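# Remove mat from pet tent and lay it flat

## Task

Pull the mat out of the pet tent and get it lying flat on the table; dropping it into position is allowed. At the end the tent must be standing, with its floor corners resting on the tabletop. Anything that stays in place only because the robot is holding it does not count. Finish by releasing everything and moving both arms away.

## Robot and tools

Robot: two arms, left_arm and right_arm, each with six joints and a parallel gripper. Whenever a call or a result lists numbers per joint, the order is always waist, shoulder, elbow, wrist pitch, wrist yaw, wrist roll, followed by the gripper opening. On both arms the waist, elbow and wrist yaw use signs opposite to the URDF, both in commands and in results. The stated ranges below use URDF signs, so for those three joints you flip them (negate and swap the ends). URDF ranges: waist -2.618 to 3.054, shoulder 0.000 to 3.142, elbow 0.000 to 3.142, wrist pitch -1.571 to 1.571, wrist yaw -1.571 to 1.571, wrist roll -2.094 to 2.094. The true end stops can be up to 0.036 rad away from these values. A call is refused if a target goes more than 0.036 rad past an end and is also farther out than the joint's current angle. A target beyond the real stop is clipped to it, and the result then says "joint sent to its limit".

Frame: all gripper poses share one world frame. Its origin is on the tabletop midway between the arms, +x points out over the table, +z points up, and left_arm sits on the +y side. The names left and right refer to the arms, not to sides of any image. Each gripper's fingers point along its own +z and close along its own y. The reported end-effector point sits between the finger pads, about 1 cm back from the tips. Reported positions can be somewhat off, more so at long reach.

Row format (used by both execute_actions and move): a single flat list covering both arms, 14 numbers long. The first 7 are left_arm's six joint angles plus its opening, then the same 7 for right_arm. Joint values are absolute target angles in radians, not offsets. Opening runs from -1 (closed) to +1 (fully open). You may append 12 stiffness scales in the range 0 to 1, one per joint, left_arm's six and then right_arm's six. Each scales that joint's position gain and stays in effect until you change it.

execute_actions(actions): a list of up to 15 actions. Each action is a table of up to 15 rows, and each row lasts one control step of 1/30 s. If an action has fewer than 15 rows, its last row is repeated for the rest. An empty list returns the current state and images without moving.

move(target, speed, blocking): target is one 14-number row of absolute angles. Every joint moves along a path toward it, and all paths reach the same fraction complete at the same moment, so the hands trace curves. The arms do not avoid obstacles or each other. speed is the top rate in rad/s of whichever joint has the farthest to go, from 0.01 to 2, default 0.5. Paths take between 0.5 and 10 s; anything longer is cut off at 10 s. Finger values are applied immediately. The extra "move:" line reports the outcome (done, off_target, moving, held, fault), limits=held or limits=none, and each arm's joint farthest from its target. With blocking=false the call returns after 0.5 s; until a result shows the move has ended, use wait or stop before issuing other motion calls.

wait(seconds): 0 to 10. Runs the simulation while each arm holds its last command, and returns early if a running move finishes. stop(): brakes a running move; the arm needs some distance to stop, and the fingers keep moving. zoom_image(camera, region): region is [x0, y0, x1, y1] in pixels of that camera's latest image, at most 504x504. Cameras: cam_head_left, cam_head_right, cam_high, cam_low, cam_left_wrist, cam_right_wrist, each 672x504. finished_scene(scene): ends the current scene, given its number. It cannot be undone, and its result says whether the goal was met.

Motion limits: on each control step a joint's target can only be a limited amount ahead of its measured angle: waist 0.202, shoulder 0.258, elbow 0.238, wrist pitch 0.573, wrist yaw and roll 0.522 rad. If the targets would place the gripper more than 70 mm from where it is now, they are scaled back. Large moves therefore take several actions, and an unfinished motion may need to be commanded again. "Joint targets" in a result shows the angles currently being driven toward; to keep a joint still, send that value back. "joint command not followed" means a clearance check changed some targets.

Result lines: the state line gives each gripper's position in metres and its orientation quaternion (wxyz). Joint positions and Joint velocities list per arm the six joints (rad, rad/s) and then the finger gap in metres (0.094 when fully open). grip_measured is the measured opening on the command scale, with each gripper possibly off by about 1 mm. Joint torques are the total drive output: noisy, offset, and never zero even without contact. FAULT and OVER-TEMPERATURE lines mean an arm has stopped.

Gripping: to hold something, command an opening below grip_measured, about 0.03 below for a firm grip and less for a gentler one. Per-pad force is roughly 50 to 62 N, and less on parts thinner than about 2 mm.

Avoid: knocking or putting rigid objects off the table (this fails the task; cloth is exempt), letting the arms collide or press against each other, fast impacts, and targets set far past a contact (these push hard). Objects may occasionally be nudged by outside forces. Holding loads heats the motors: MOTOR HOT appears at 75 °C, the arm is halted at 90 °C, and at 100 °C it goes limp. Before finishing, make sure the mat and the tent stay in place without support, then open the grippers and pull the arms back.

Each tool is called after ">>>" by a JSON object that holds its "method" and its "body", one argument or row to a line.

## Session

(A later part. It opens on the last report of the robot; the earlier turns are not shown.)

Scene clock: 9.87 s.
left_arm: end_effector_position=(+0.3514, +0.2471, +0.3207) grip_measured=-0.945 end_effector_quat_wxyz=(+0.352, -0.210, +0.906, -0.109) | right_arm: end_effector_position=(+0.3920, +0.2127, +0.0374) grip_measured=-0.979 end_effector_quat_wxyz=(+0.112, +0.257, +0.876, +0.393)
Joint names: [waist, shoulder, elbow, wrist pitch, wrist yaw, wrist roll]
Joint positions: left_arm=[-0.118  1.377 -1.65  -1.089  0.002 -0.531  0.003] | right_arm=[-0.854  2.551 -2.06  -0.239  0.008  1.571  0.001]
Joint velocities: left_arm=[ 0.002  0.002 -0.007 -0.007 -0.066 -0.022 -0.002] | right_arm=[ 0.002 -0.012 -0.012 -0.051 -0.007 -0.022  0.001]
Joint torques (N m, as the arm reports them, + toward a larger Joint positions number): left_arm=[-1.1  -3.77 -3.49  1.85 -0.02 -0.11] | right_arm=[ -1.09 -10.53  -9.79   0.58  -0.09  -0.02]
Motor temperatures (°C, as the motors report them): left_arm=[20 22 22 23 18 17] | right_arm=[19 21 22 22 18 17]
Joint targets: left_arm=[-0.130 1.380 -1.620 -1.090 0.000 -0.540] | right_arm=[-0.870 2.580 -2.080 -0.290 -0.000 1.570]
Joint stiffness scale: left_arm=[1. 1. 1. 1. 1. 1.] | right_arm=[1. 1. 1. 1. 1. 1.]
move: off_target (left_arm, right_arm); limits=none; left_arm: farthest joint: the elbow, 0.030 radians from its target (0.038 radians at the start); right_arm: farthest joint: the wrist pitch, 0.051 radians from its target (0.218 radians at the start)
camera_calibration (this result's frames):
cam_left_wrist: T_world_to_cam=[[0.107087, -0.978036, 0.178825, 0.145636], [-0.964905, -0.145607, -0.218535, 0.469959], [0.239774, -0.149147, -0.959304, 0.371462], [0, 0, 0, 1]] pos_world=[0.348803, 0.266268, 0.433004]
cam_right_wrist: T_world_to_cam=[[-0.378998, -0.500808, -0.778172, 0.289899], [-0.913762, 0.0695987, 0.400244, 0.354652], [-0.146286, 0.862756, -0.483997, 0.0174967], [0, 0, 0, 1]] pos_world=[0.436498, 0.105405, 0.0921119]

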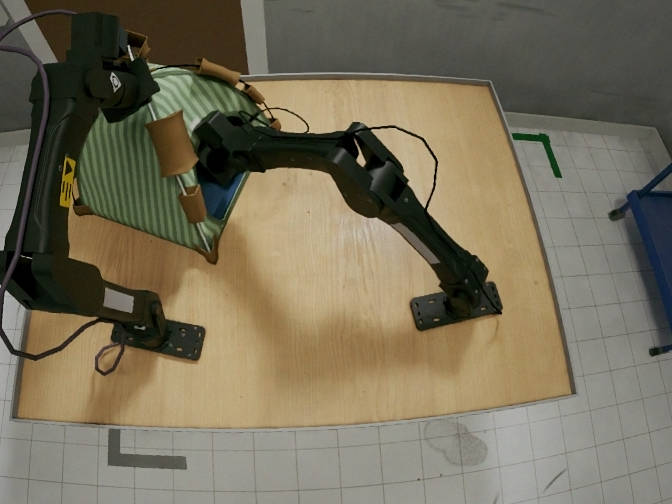

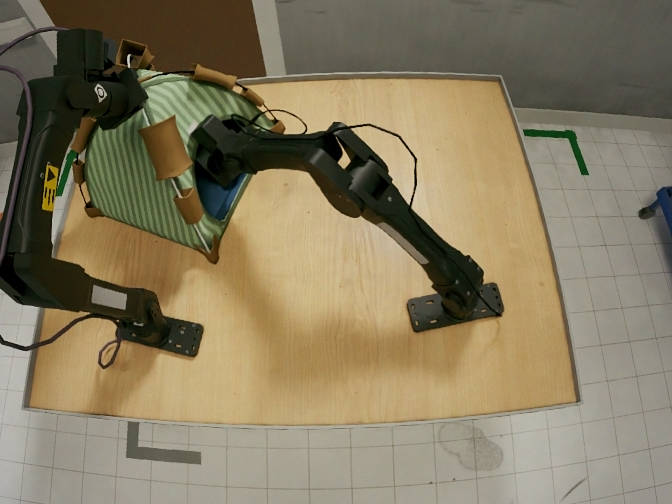

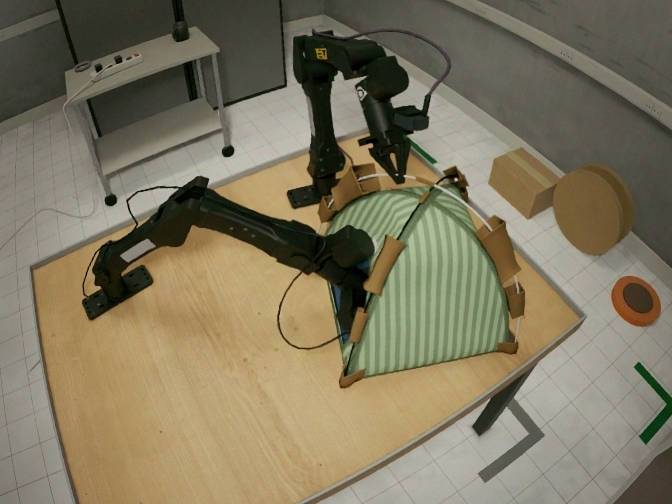

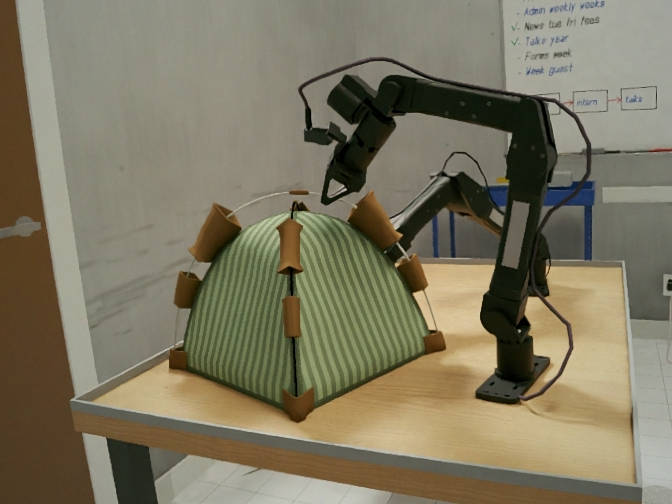

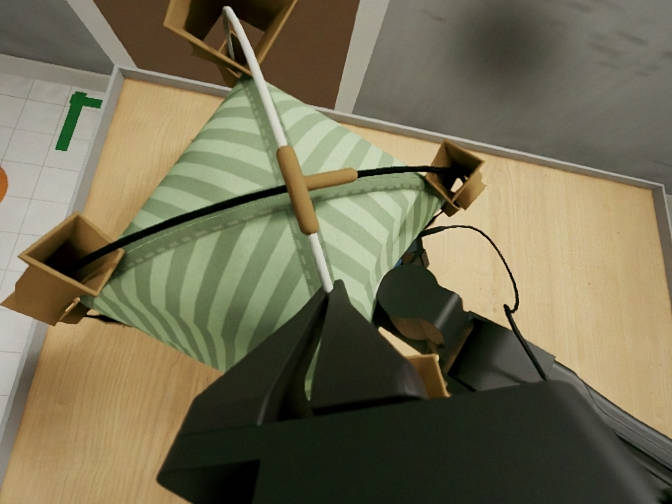

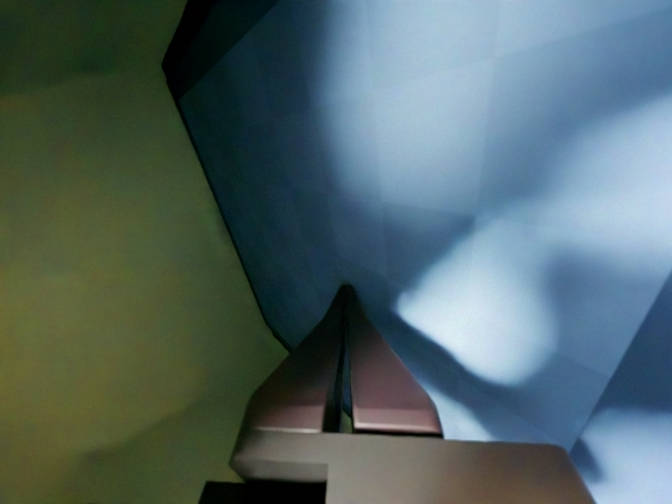

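>>> {"method": "move", "body": {
  "target": [-0.13,1.38,-1.62,-1.09,0,-0.54,-0.97,-0.87,2.47,-2.05,-0.29,0,1.57,-1],
  "speed": 0.2
}}

>>> {"method": "move", "body": {
  "target": [-0.13,1.38,-1.62,-1.09,0,-0.54,-0.97,-0.85,2.12,-1.58,-0.26,0,1.57,-0.15],
  "speed": 0.35
}}

>>> {"method": "zoom_image", "body": {
  "camera": "cam_head_left",
  "region": [170,90,310,280]
}}

>>> {"method": "zoom_image", "body": {
  "camera": "cam_high",
  "region": [280,220,400,400]
}}

Scene clock: 11.07 s.
left_arm: end_effector_position=(+0.3514, +0.2471, +0.3207) grip_measured=-0.945 end_effector_quat_wxyz=(+0.352, -0.209, +0.906, -0.109) | right_arm: end_effector_position=(+0.3884, +0.2132, +0.0685) grip_measured=-0.979 end_effector_quat_wxyz=(+0.114, +0.253, +0.872, +0.404)
Joint names: [waist, shoulder, elbow, wrist pitch, wrist yaw, wrist roll]
Joint positions: left_arm=[-0.118  1.377 -1.65  -1.089  0.002 -0.529  0.003] | right_arm=[-0.859  2.494 -2.06  -0.271  0.008  1.572  0.001]
Joint velocities: left_arm=[-0.017  0.007  0.002  0.007 -0.051  0.007 -0.   ] | right_arm=[-0.002 -0.007  0.002 -0.022 -0.022 -0.022 -0.001]
Joint torques (N m, as the arm reports them, + toward a larger Joint positions number): left_arm=[-1.23 -3.61 -3.49  1.86  0.01 -0.11] | right_arm=[ -0.72 -13.94  -7.11   0.87  -0.1   -0.05]
Motor temperatures (°C, as the motors report them): left_arm=[20 22 22 23 18 17] | right_arm=[19 22 22 22 18 17]
Joint targets: left_arm=[-0.130 1.380 -1.620 -1.090 0.000 -0.540] | right_arm=[-0.870 2.470 -2.050 -0.290 0.000 1.570]
Joint stiffness scale: left_arm=[1. 1. 1. 1. 1. 1.] | right_arm=[1. 1. 1. 1. 1. 1.]
move: off_target (left_arm, right_arm); limits=none; left_arm: farthest joint: the elbow, 0.030 radians from its target (0.030 radians at the start); right_arm: farthest joint: the shoulder, 0.024 radians from its target (0.081 radians at the start)
camera_calibration (this result's frames):
cam_left_wrist: T_world_to_cam=[[0.105987, -0.97834, 0.177813, 0.146422], [-0.965049, -0.144307, -0.218761, 0.46976], [0.239682, -0.148412, -0.959441, 0.371356], [0, 0, 0, 1]] pos_world=[0.348816, 0.266154, 0.433024]
cam_right_wrist: T_world_to_cam=[[-0.366495, -0.485576, -0.793661, 0.30596], [-0.919222, 0.0570241, 0.389588, 0.344421], [-0.143917, 0.872333, -0.467251, 0.0274449], [0, 0, 0, 1]] pos_world=[0.432682, 0.104985, 0.12147]

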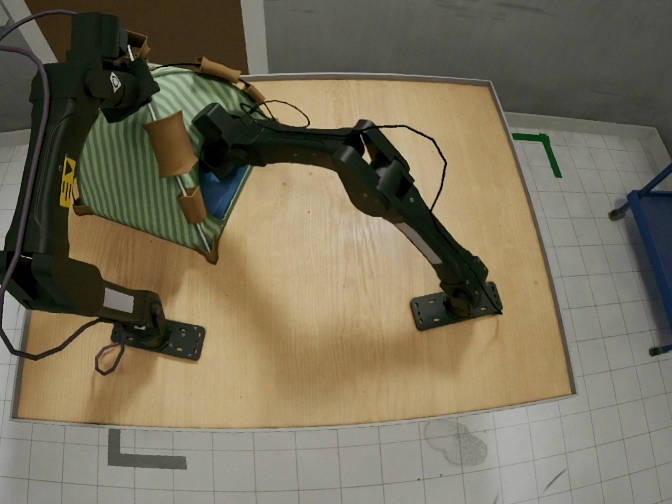

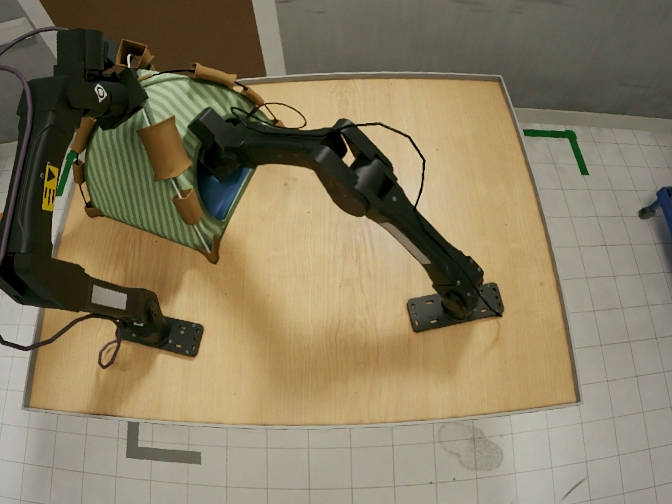

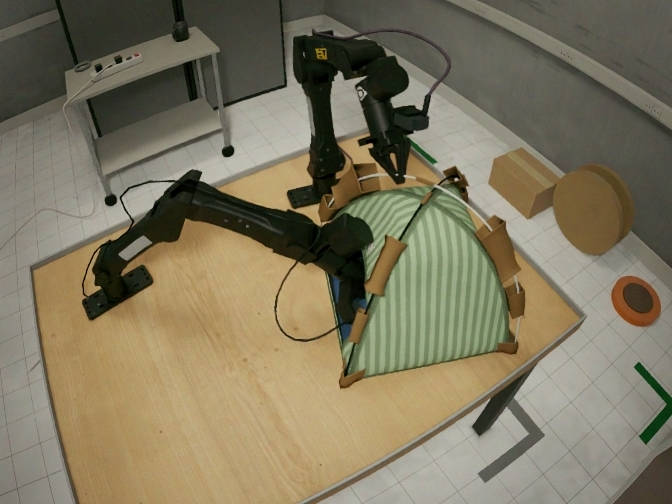

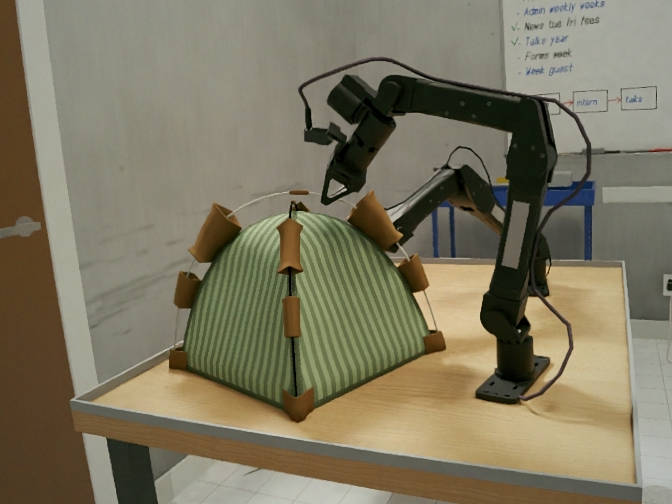

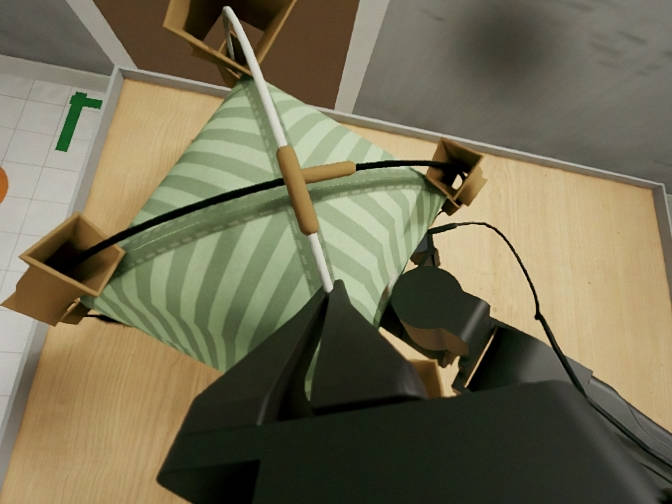

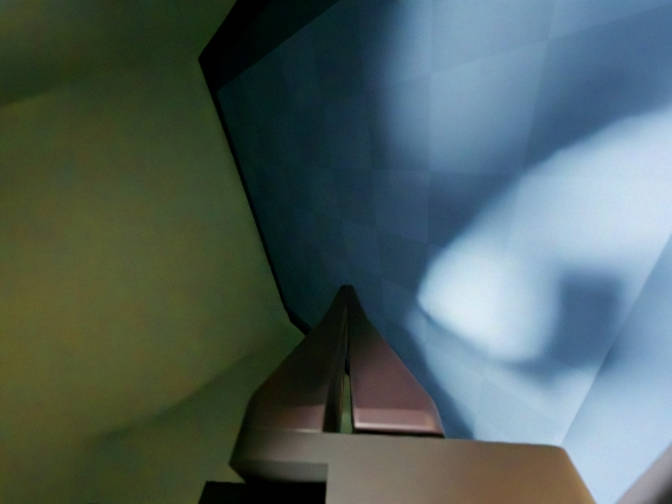

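Scene clock: 12.80 s.
left_arm: end_effector_position=(+0.3514, +0.2471, +0.3207) grip_measured=-0.945 end_effector_quat_wxyz=(+0.352, -0.208, +0.906, -0.109) | right_arm: end_effector_position=(+0.3379, +0.1341, +0.0794) grip_measured=-0.151 end_effector_quat_wxyz=(+0.099, +0.260, +0.893, +0.352)
Joint names: [waist, shoulder, elbow, wrist pitch, wrist yaw, wrist roll]
Joint positions: left_arm=[-0.118  1.377 -1.65  -1.089  0.002 -0.527  0.003] | right_arm=[-0.859  2.15  -1.594 -0.266  0.008  1.572  0.04 ]
Joint velocities: left_arm=[ 0.012  0.012  0.007  0.066 -0.037 -0.007  0.   ] | right_arm=[-0.012  0.007  0.017 -0.022 -0.007 -0.022  0.   ]
Joint torques (N m, as the arm reports them, + toward a larger Joint positions number): left_arm=[-1.28 -3.75 -3.41  1.89 -0.08 -0.13] | right_arm=[  0.7  -12.13  -6.41   0.99  -0.09  -0.04]
Motor temperatures (°C, as the motors report them): left_arm=[20 22 22 23 18 17] | right_arm=[19 23 22 22 18 17]
Joint targets: left_arm=[-0.130 1.380 -1.620 -1.090 -0.000 -0.540] | right_arm=[-0.850 2.120 -1.580 -0.260 -0.000 1.570]
Joint stiffness scale: left_arm=[1. 1. 1. 1. 1. 1.] | right_arm=[1. 1. 1. 1. 1. 1.]
move: off_target (left_arm, right_arm); limits=none; left_arm: farthest joint: the elbow, 0.030 radians from its target (0.030 radians at the start); right_arm: farthest joint: the shoulder, 0.030 radians from its target (0.374 radians at the start)
camera_calibration (this result's frames):
cam_left_wrist: T_world_to_cam=[[0.104611, -0.978717, 0.176547, 0.147405], [-0.965227, -0.142681, -0.219041, 0.469511], [0.239569, -0.147493, -0.959611, 0.371223], [0, 0, 0, 1]] pos_world=[0.348831, 0.266011, 0.433048]
cam_right_wrist: T_world_to_cam=[[-0.41432, -0.559799, -0.71761, 0.27778], [-0.893051, 0.0980217, 0.439148, 0.279963], [-0.175493, 0.82281, -0.540542, 0.117454], [0, 0, 0, 1]] pos_world=[0.385724, 0.0314162, 0.139881]

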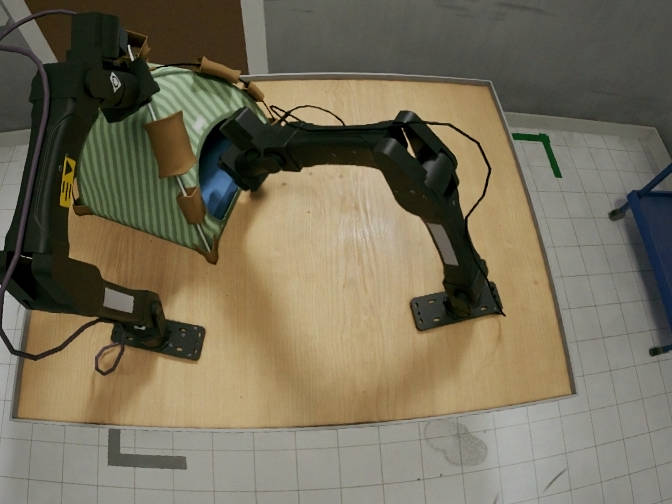

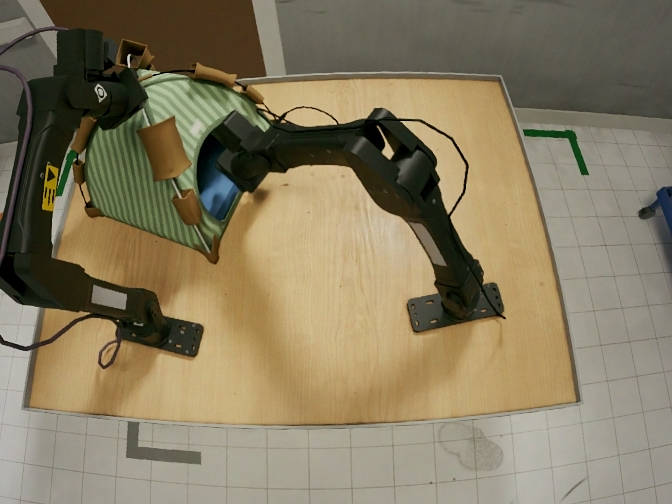

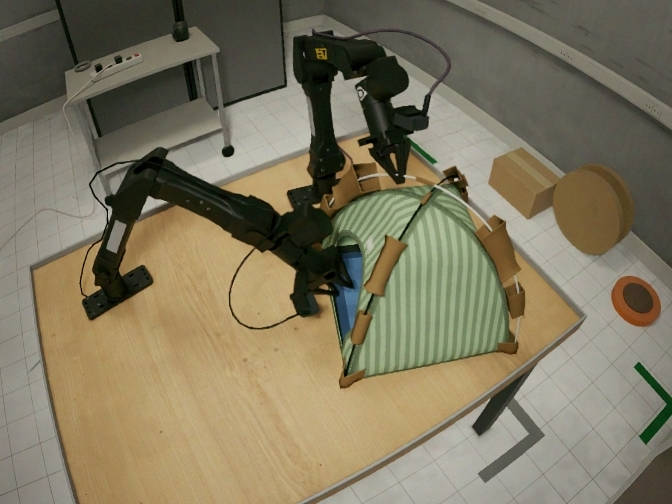

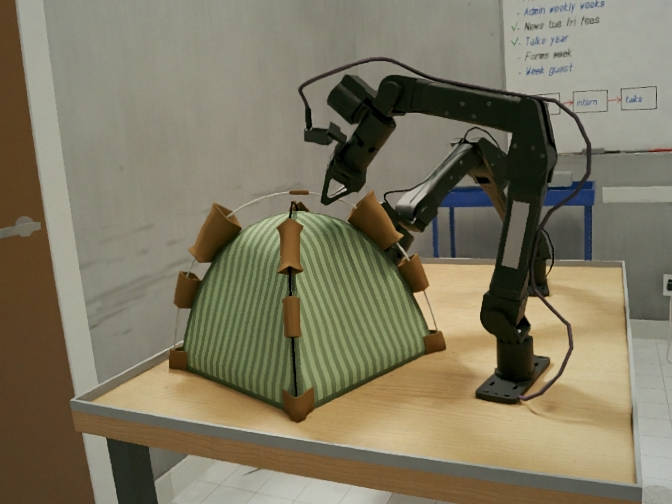

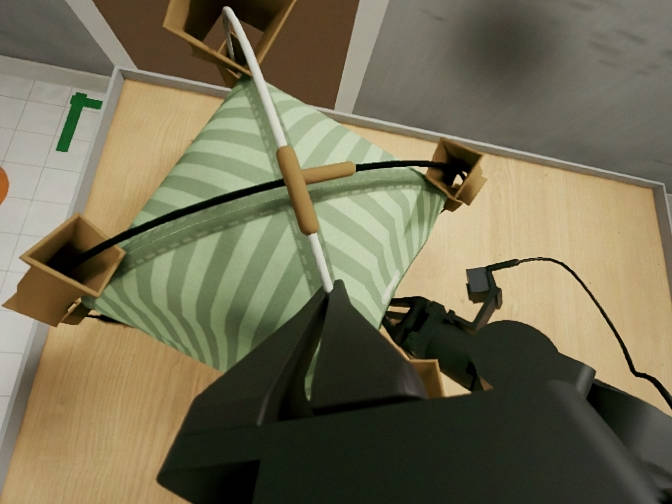

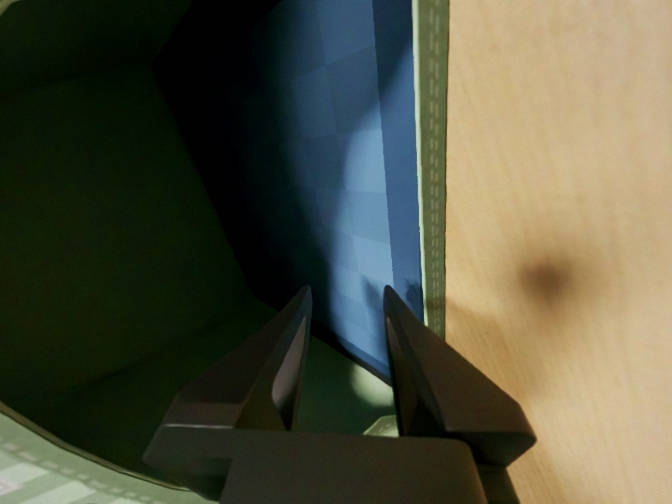

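Region (170, 90, 310, 280) of cam_head_left's 672x504 image, scaled by 2.653, with more detail than that image has; it fills the left 371 columns of this view, and the rest is white.

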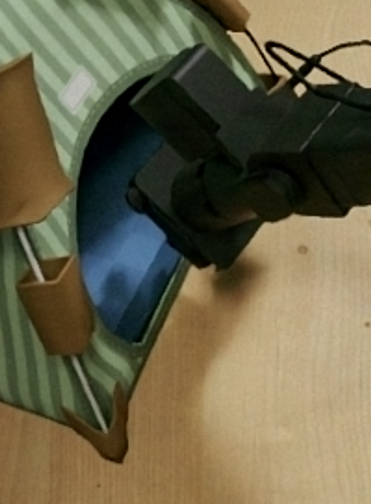

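Region (280, 220, 400, 400) of cam_high's 672x504 image, scaled by 2.800, with more detail than that image has.

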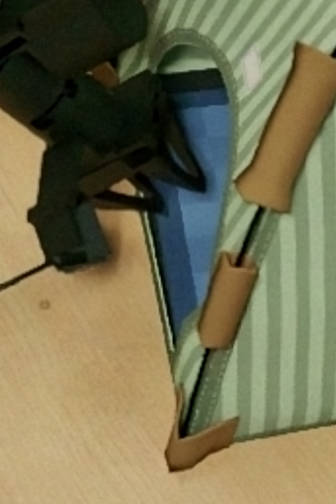

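>>> {"method": "move", "body": {
  "target": [-0.13,1.38,-1.62,-1.09,0,-0.54,-0.97,-0.86,2.42,-2.18,-0.84,0,1.57,-0.15],
  "speed": 0.4
}}

>>> {"method": "move", "body": {
  "target": [-0.13,1.38,-1.62,-1.09,0,-0.54,-0.97,-0.86,2.434,-2.07,-0.74,0,1.57,-0.15],
  "speed": 0.12
}}

Scene clock: 15.27 s.
left_arm: end_effector_position=(+0.3515, +0.2471, +0.3207) grip_measured=-0.945 end_effector_quat_wxyz=(+0.353, -0.208, +0.906, -0.109) | right_arm: end_effector_position=(+0.3447, +0.1446, +0.0708) grip_measured=-0.151 end_effector_quat_wxyz=(+0.065, +0.272, +0.931, +0.235)
Joint names: [waist, shoulder, elbow, wrist pitch, wrist yaw, wrist roll]
Joint positions: left_arm=[-0.118  1.377 -1.65  -1.089  0.002 -0.526  0.003] | right_arm=[-0.859  2.411 -2.15  -0.818  0.008  1.573  0.04 ]
Joint velocities: left_arm=[ 0.027 -0.002  0.002  0.051  0.051 -0.051  0.001] | right_arm=[ 0.007 -0.022  0.002 -0.022  0.066 -0.037 -0.   ]
Joint torques (N m, as the arm reports them, + toward a larger Joint positions number): left_arm=[-1.28 -3.9  -3.64  1.9   0.01 -0.17] | right_arm=[  0.01 -10.97 -10.36   0.39  -0.09  -0.04]
Motor temperatures (°C, as the motors report them): left_arm=[20 22 22 23 18 17] | right_arm=[19 24 22 22 18 17]
Joint targets: left_arm=[-0.130 1.380 -1.620 -1.090 0.000 -0.540] | right_arm=[-0.860 2.420 -2.180 -0.840 0.000 1.570]
Joint stiffness scale: left_arm=[1. 1. 1. 1. 1. 1.] | right_arm=[1. 1. 1. 1. 1. 1.]
move: off_target (left_arm, right_arm); limits=none; left_arm: farthest joint: the elbow, 0.030 radians from its target (0.030 radians at the start); right_arm: farthest joint: the elbow, 0.030 radians from its target (0.586 radians at the start)
camera_calibration (this result's frames):
cam_left_wrist: T_world_to_cam=[[0.103718, -0.978937, 0.175855, 0.147971], [-0.965249, -0.141712, -0.219571, 0.469529], [0.239867, -0.14697, -0.959616, 0.371036], [0, 0, 0, 1]] pos_world=[0.348866, 0.265923, 0.433126]
cam_right_wrist: T_world_to_cam=[[-0.500629, -0.694316, -0.517006, 0.31529], [-0.825677, 0.203574, 0.526132, 0.24412], [-0.260053, 0.690277, -0.675196, 0.16309], [0, 0, 0, 1]] pos_world=[0.40182, 0.0566365, 0.144685]

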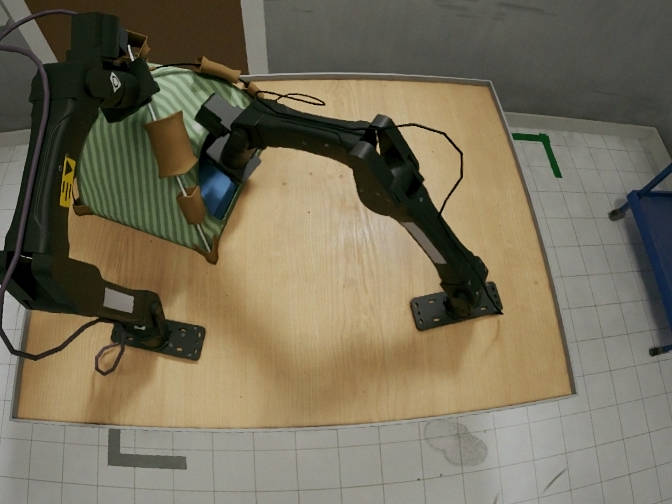

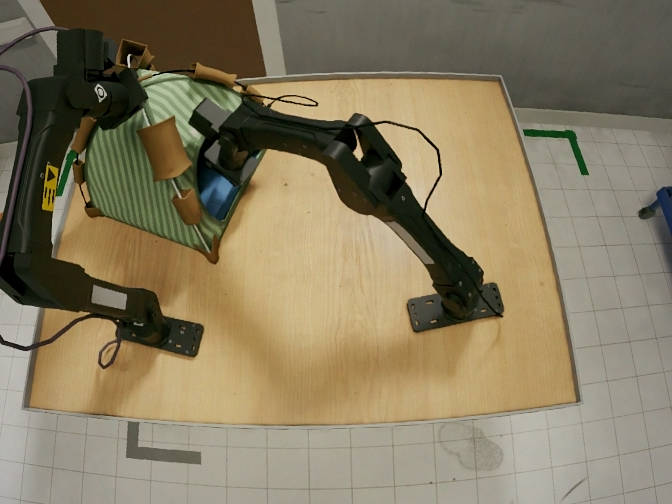

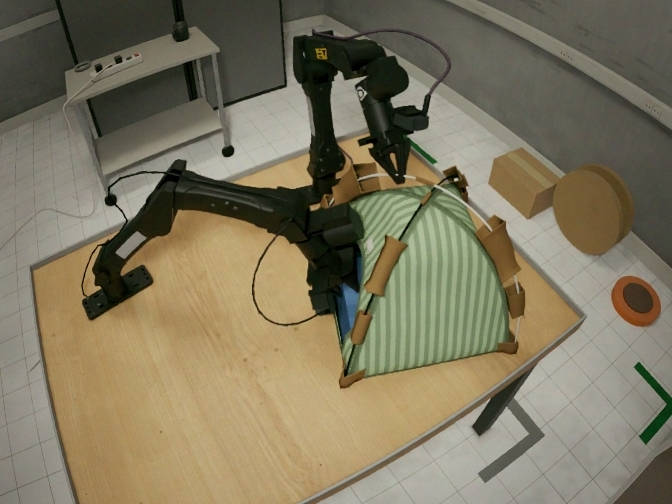

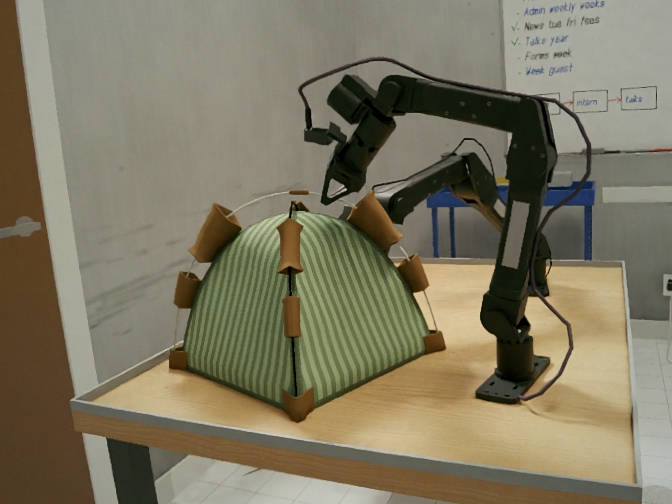

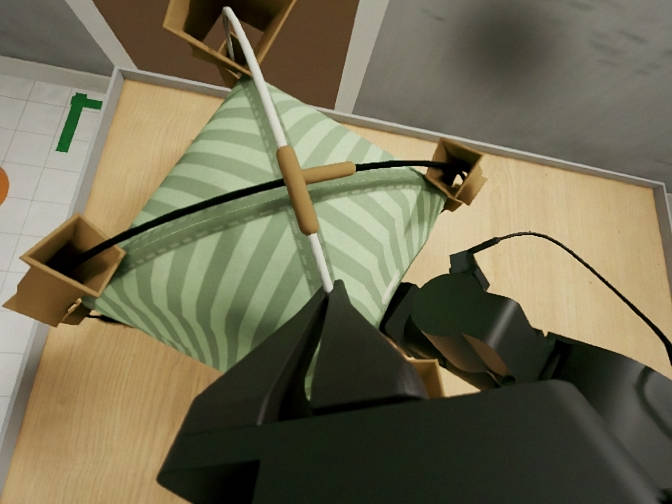

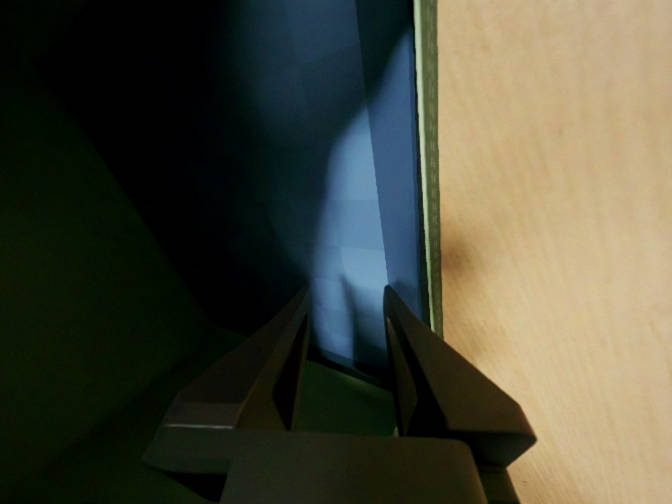

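Scene clock: 16.43 s.
left_arm: end_effector_position=(+0.3515, +0.2471, +0.3207) grip_measured=-0.945 end_effector_quat_wxyz=(+0.353, -0.208, +0.906, -0.109) | right_arm: end_effector_position=(+0.3431, +0.1421, +0.0425) grip_measured=-0.151 end_effector_quat_wxyz=(+0.062, +0.273, +0.934, +0.225)
Joint names: [waist, shoulder, elbow, wrist pitch, wrist yaw, wrist roll]
Joint positions: left_arm=[-0.118  1.377 -1.65  -1.089  0.002 -0.527  0.003] | right_arm=[-0.859  2.429 -2.081 -0.752  0.008  1.573  0.04 ]
Joint velocities: left_arm=[ 0.002  0.007 -0.007  0.022  0.022 -0.022 -0.001] | right_arm=[ 0.007 -0.012  0.007 -0.007  0.066  0.022 -0.   ]
Joint torques (N m, as the arm reports them, + toward a larger Joint positions number): left_arm=[-1.1  -3.57 -3.38  1.87  0.01 -0.09] | right_arm=[  0.   -11.32  -6.53   0.63  -0.09  -0.03]
Motor temperatures (°C, as the motors report them): left_arm=[20 22 22 23 18 17] | right_arm=[19 24 22 22 18 17]
Joint targets: left_arm=[-0.130 1.380 -1.620 -1.090 0.000 -0.540] | right_arm=[-0.860 2.434 -2.070 -0.740 -0.000 1.570]
Joint stiffness scale: left_arm=[1. 1. 1. 1. 1. 1.] | right_arm=[1. 1. 1. 1. 1. 1.]
move: off_target (left_arm); limits=none; left_arm: farthest joint: the elbow, 0.030 radians from its target (0.030 radians at the start); right_arm: farthest joint: the wrist pitch, 0.012 radians from its target (0.078 radians at the start)
camera_calibration (this result's frames):
cam_left_wrist: T_world_to_cam=[[0.103994, -0.978862, 0.176108, 0.147774], [-0.965214, -0.142037, -0.219515, 0.46958], [0.239889, -0.147154, -0.959583, 0.371063], [0, 0, 0, 1]] pos_world=[0.348863, 0.265952, 0.433121]
cam_right_wrist: T_world_to_cam=[[-0.506569, -0.703621, -0.498302, 0.300695], [-0.819488, 0.213271, 0.531935, 0.25439], [-0.268007, 0.677814, -0.684646, 0.15028], [0, 0, 0, 1]] pos_world=[0.401068, 0.0554591, 0.117407]

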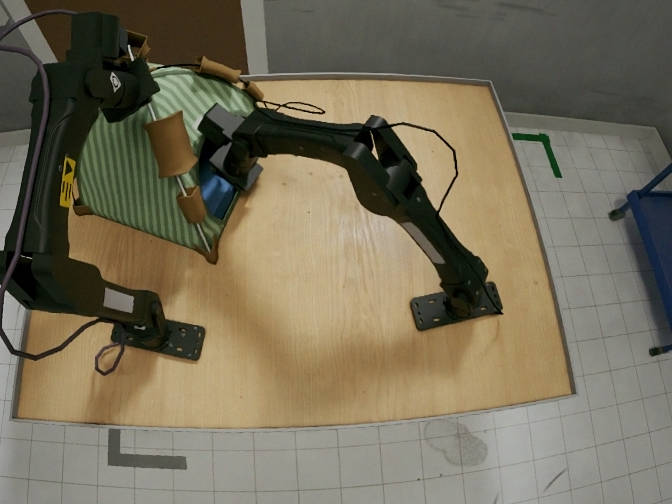

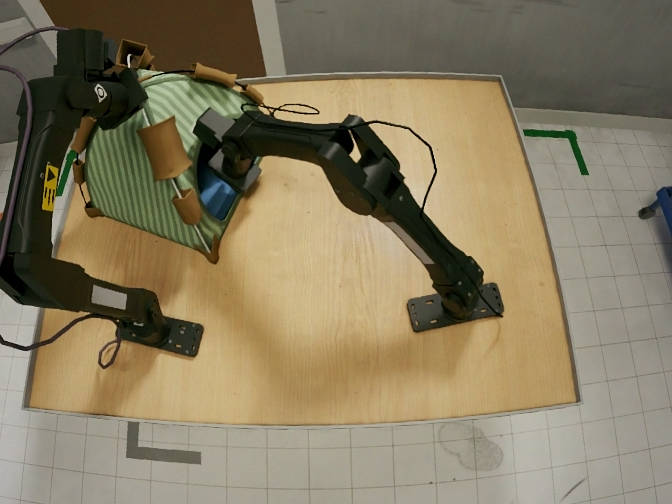

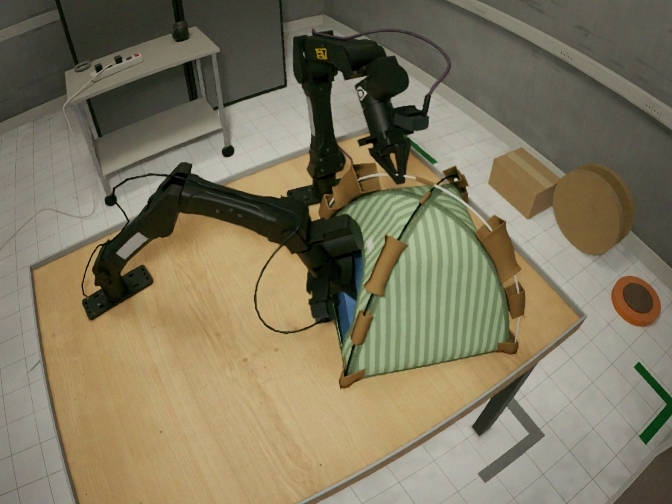

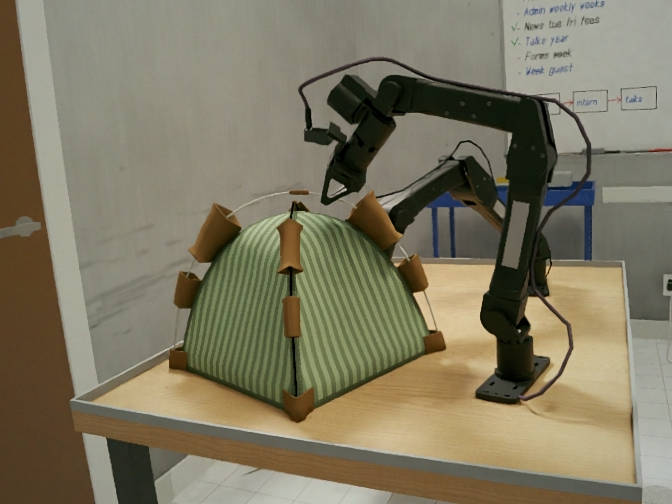

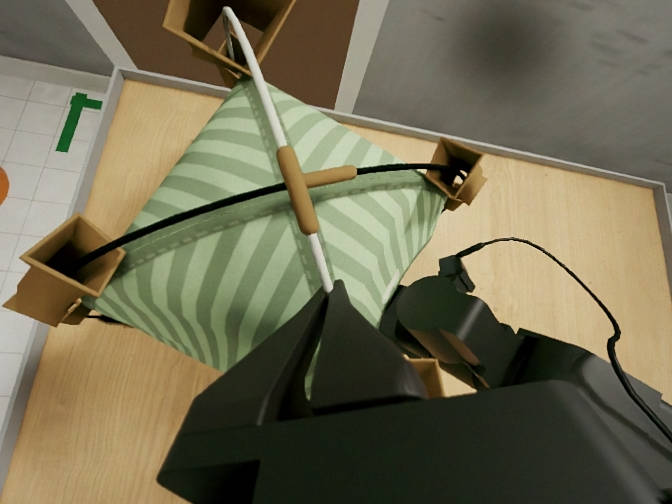

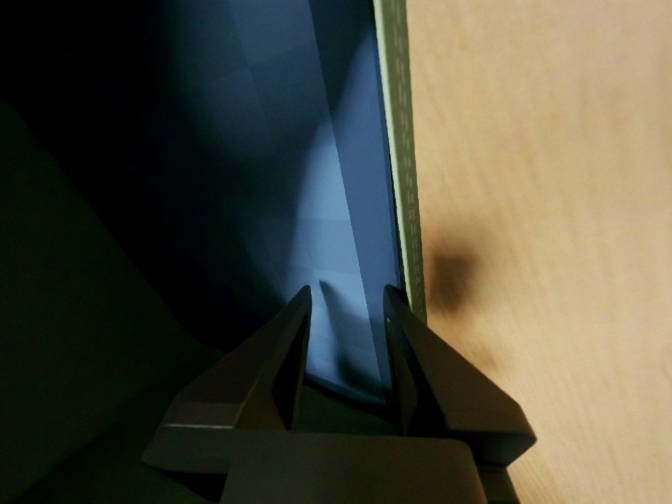

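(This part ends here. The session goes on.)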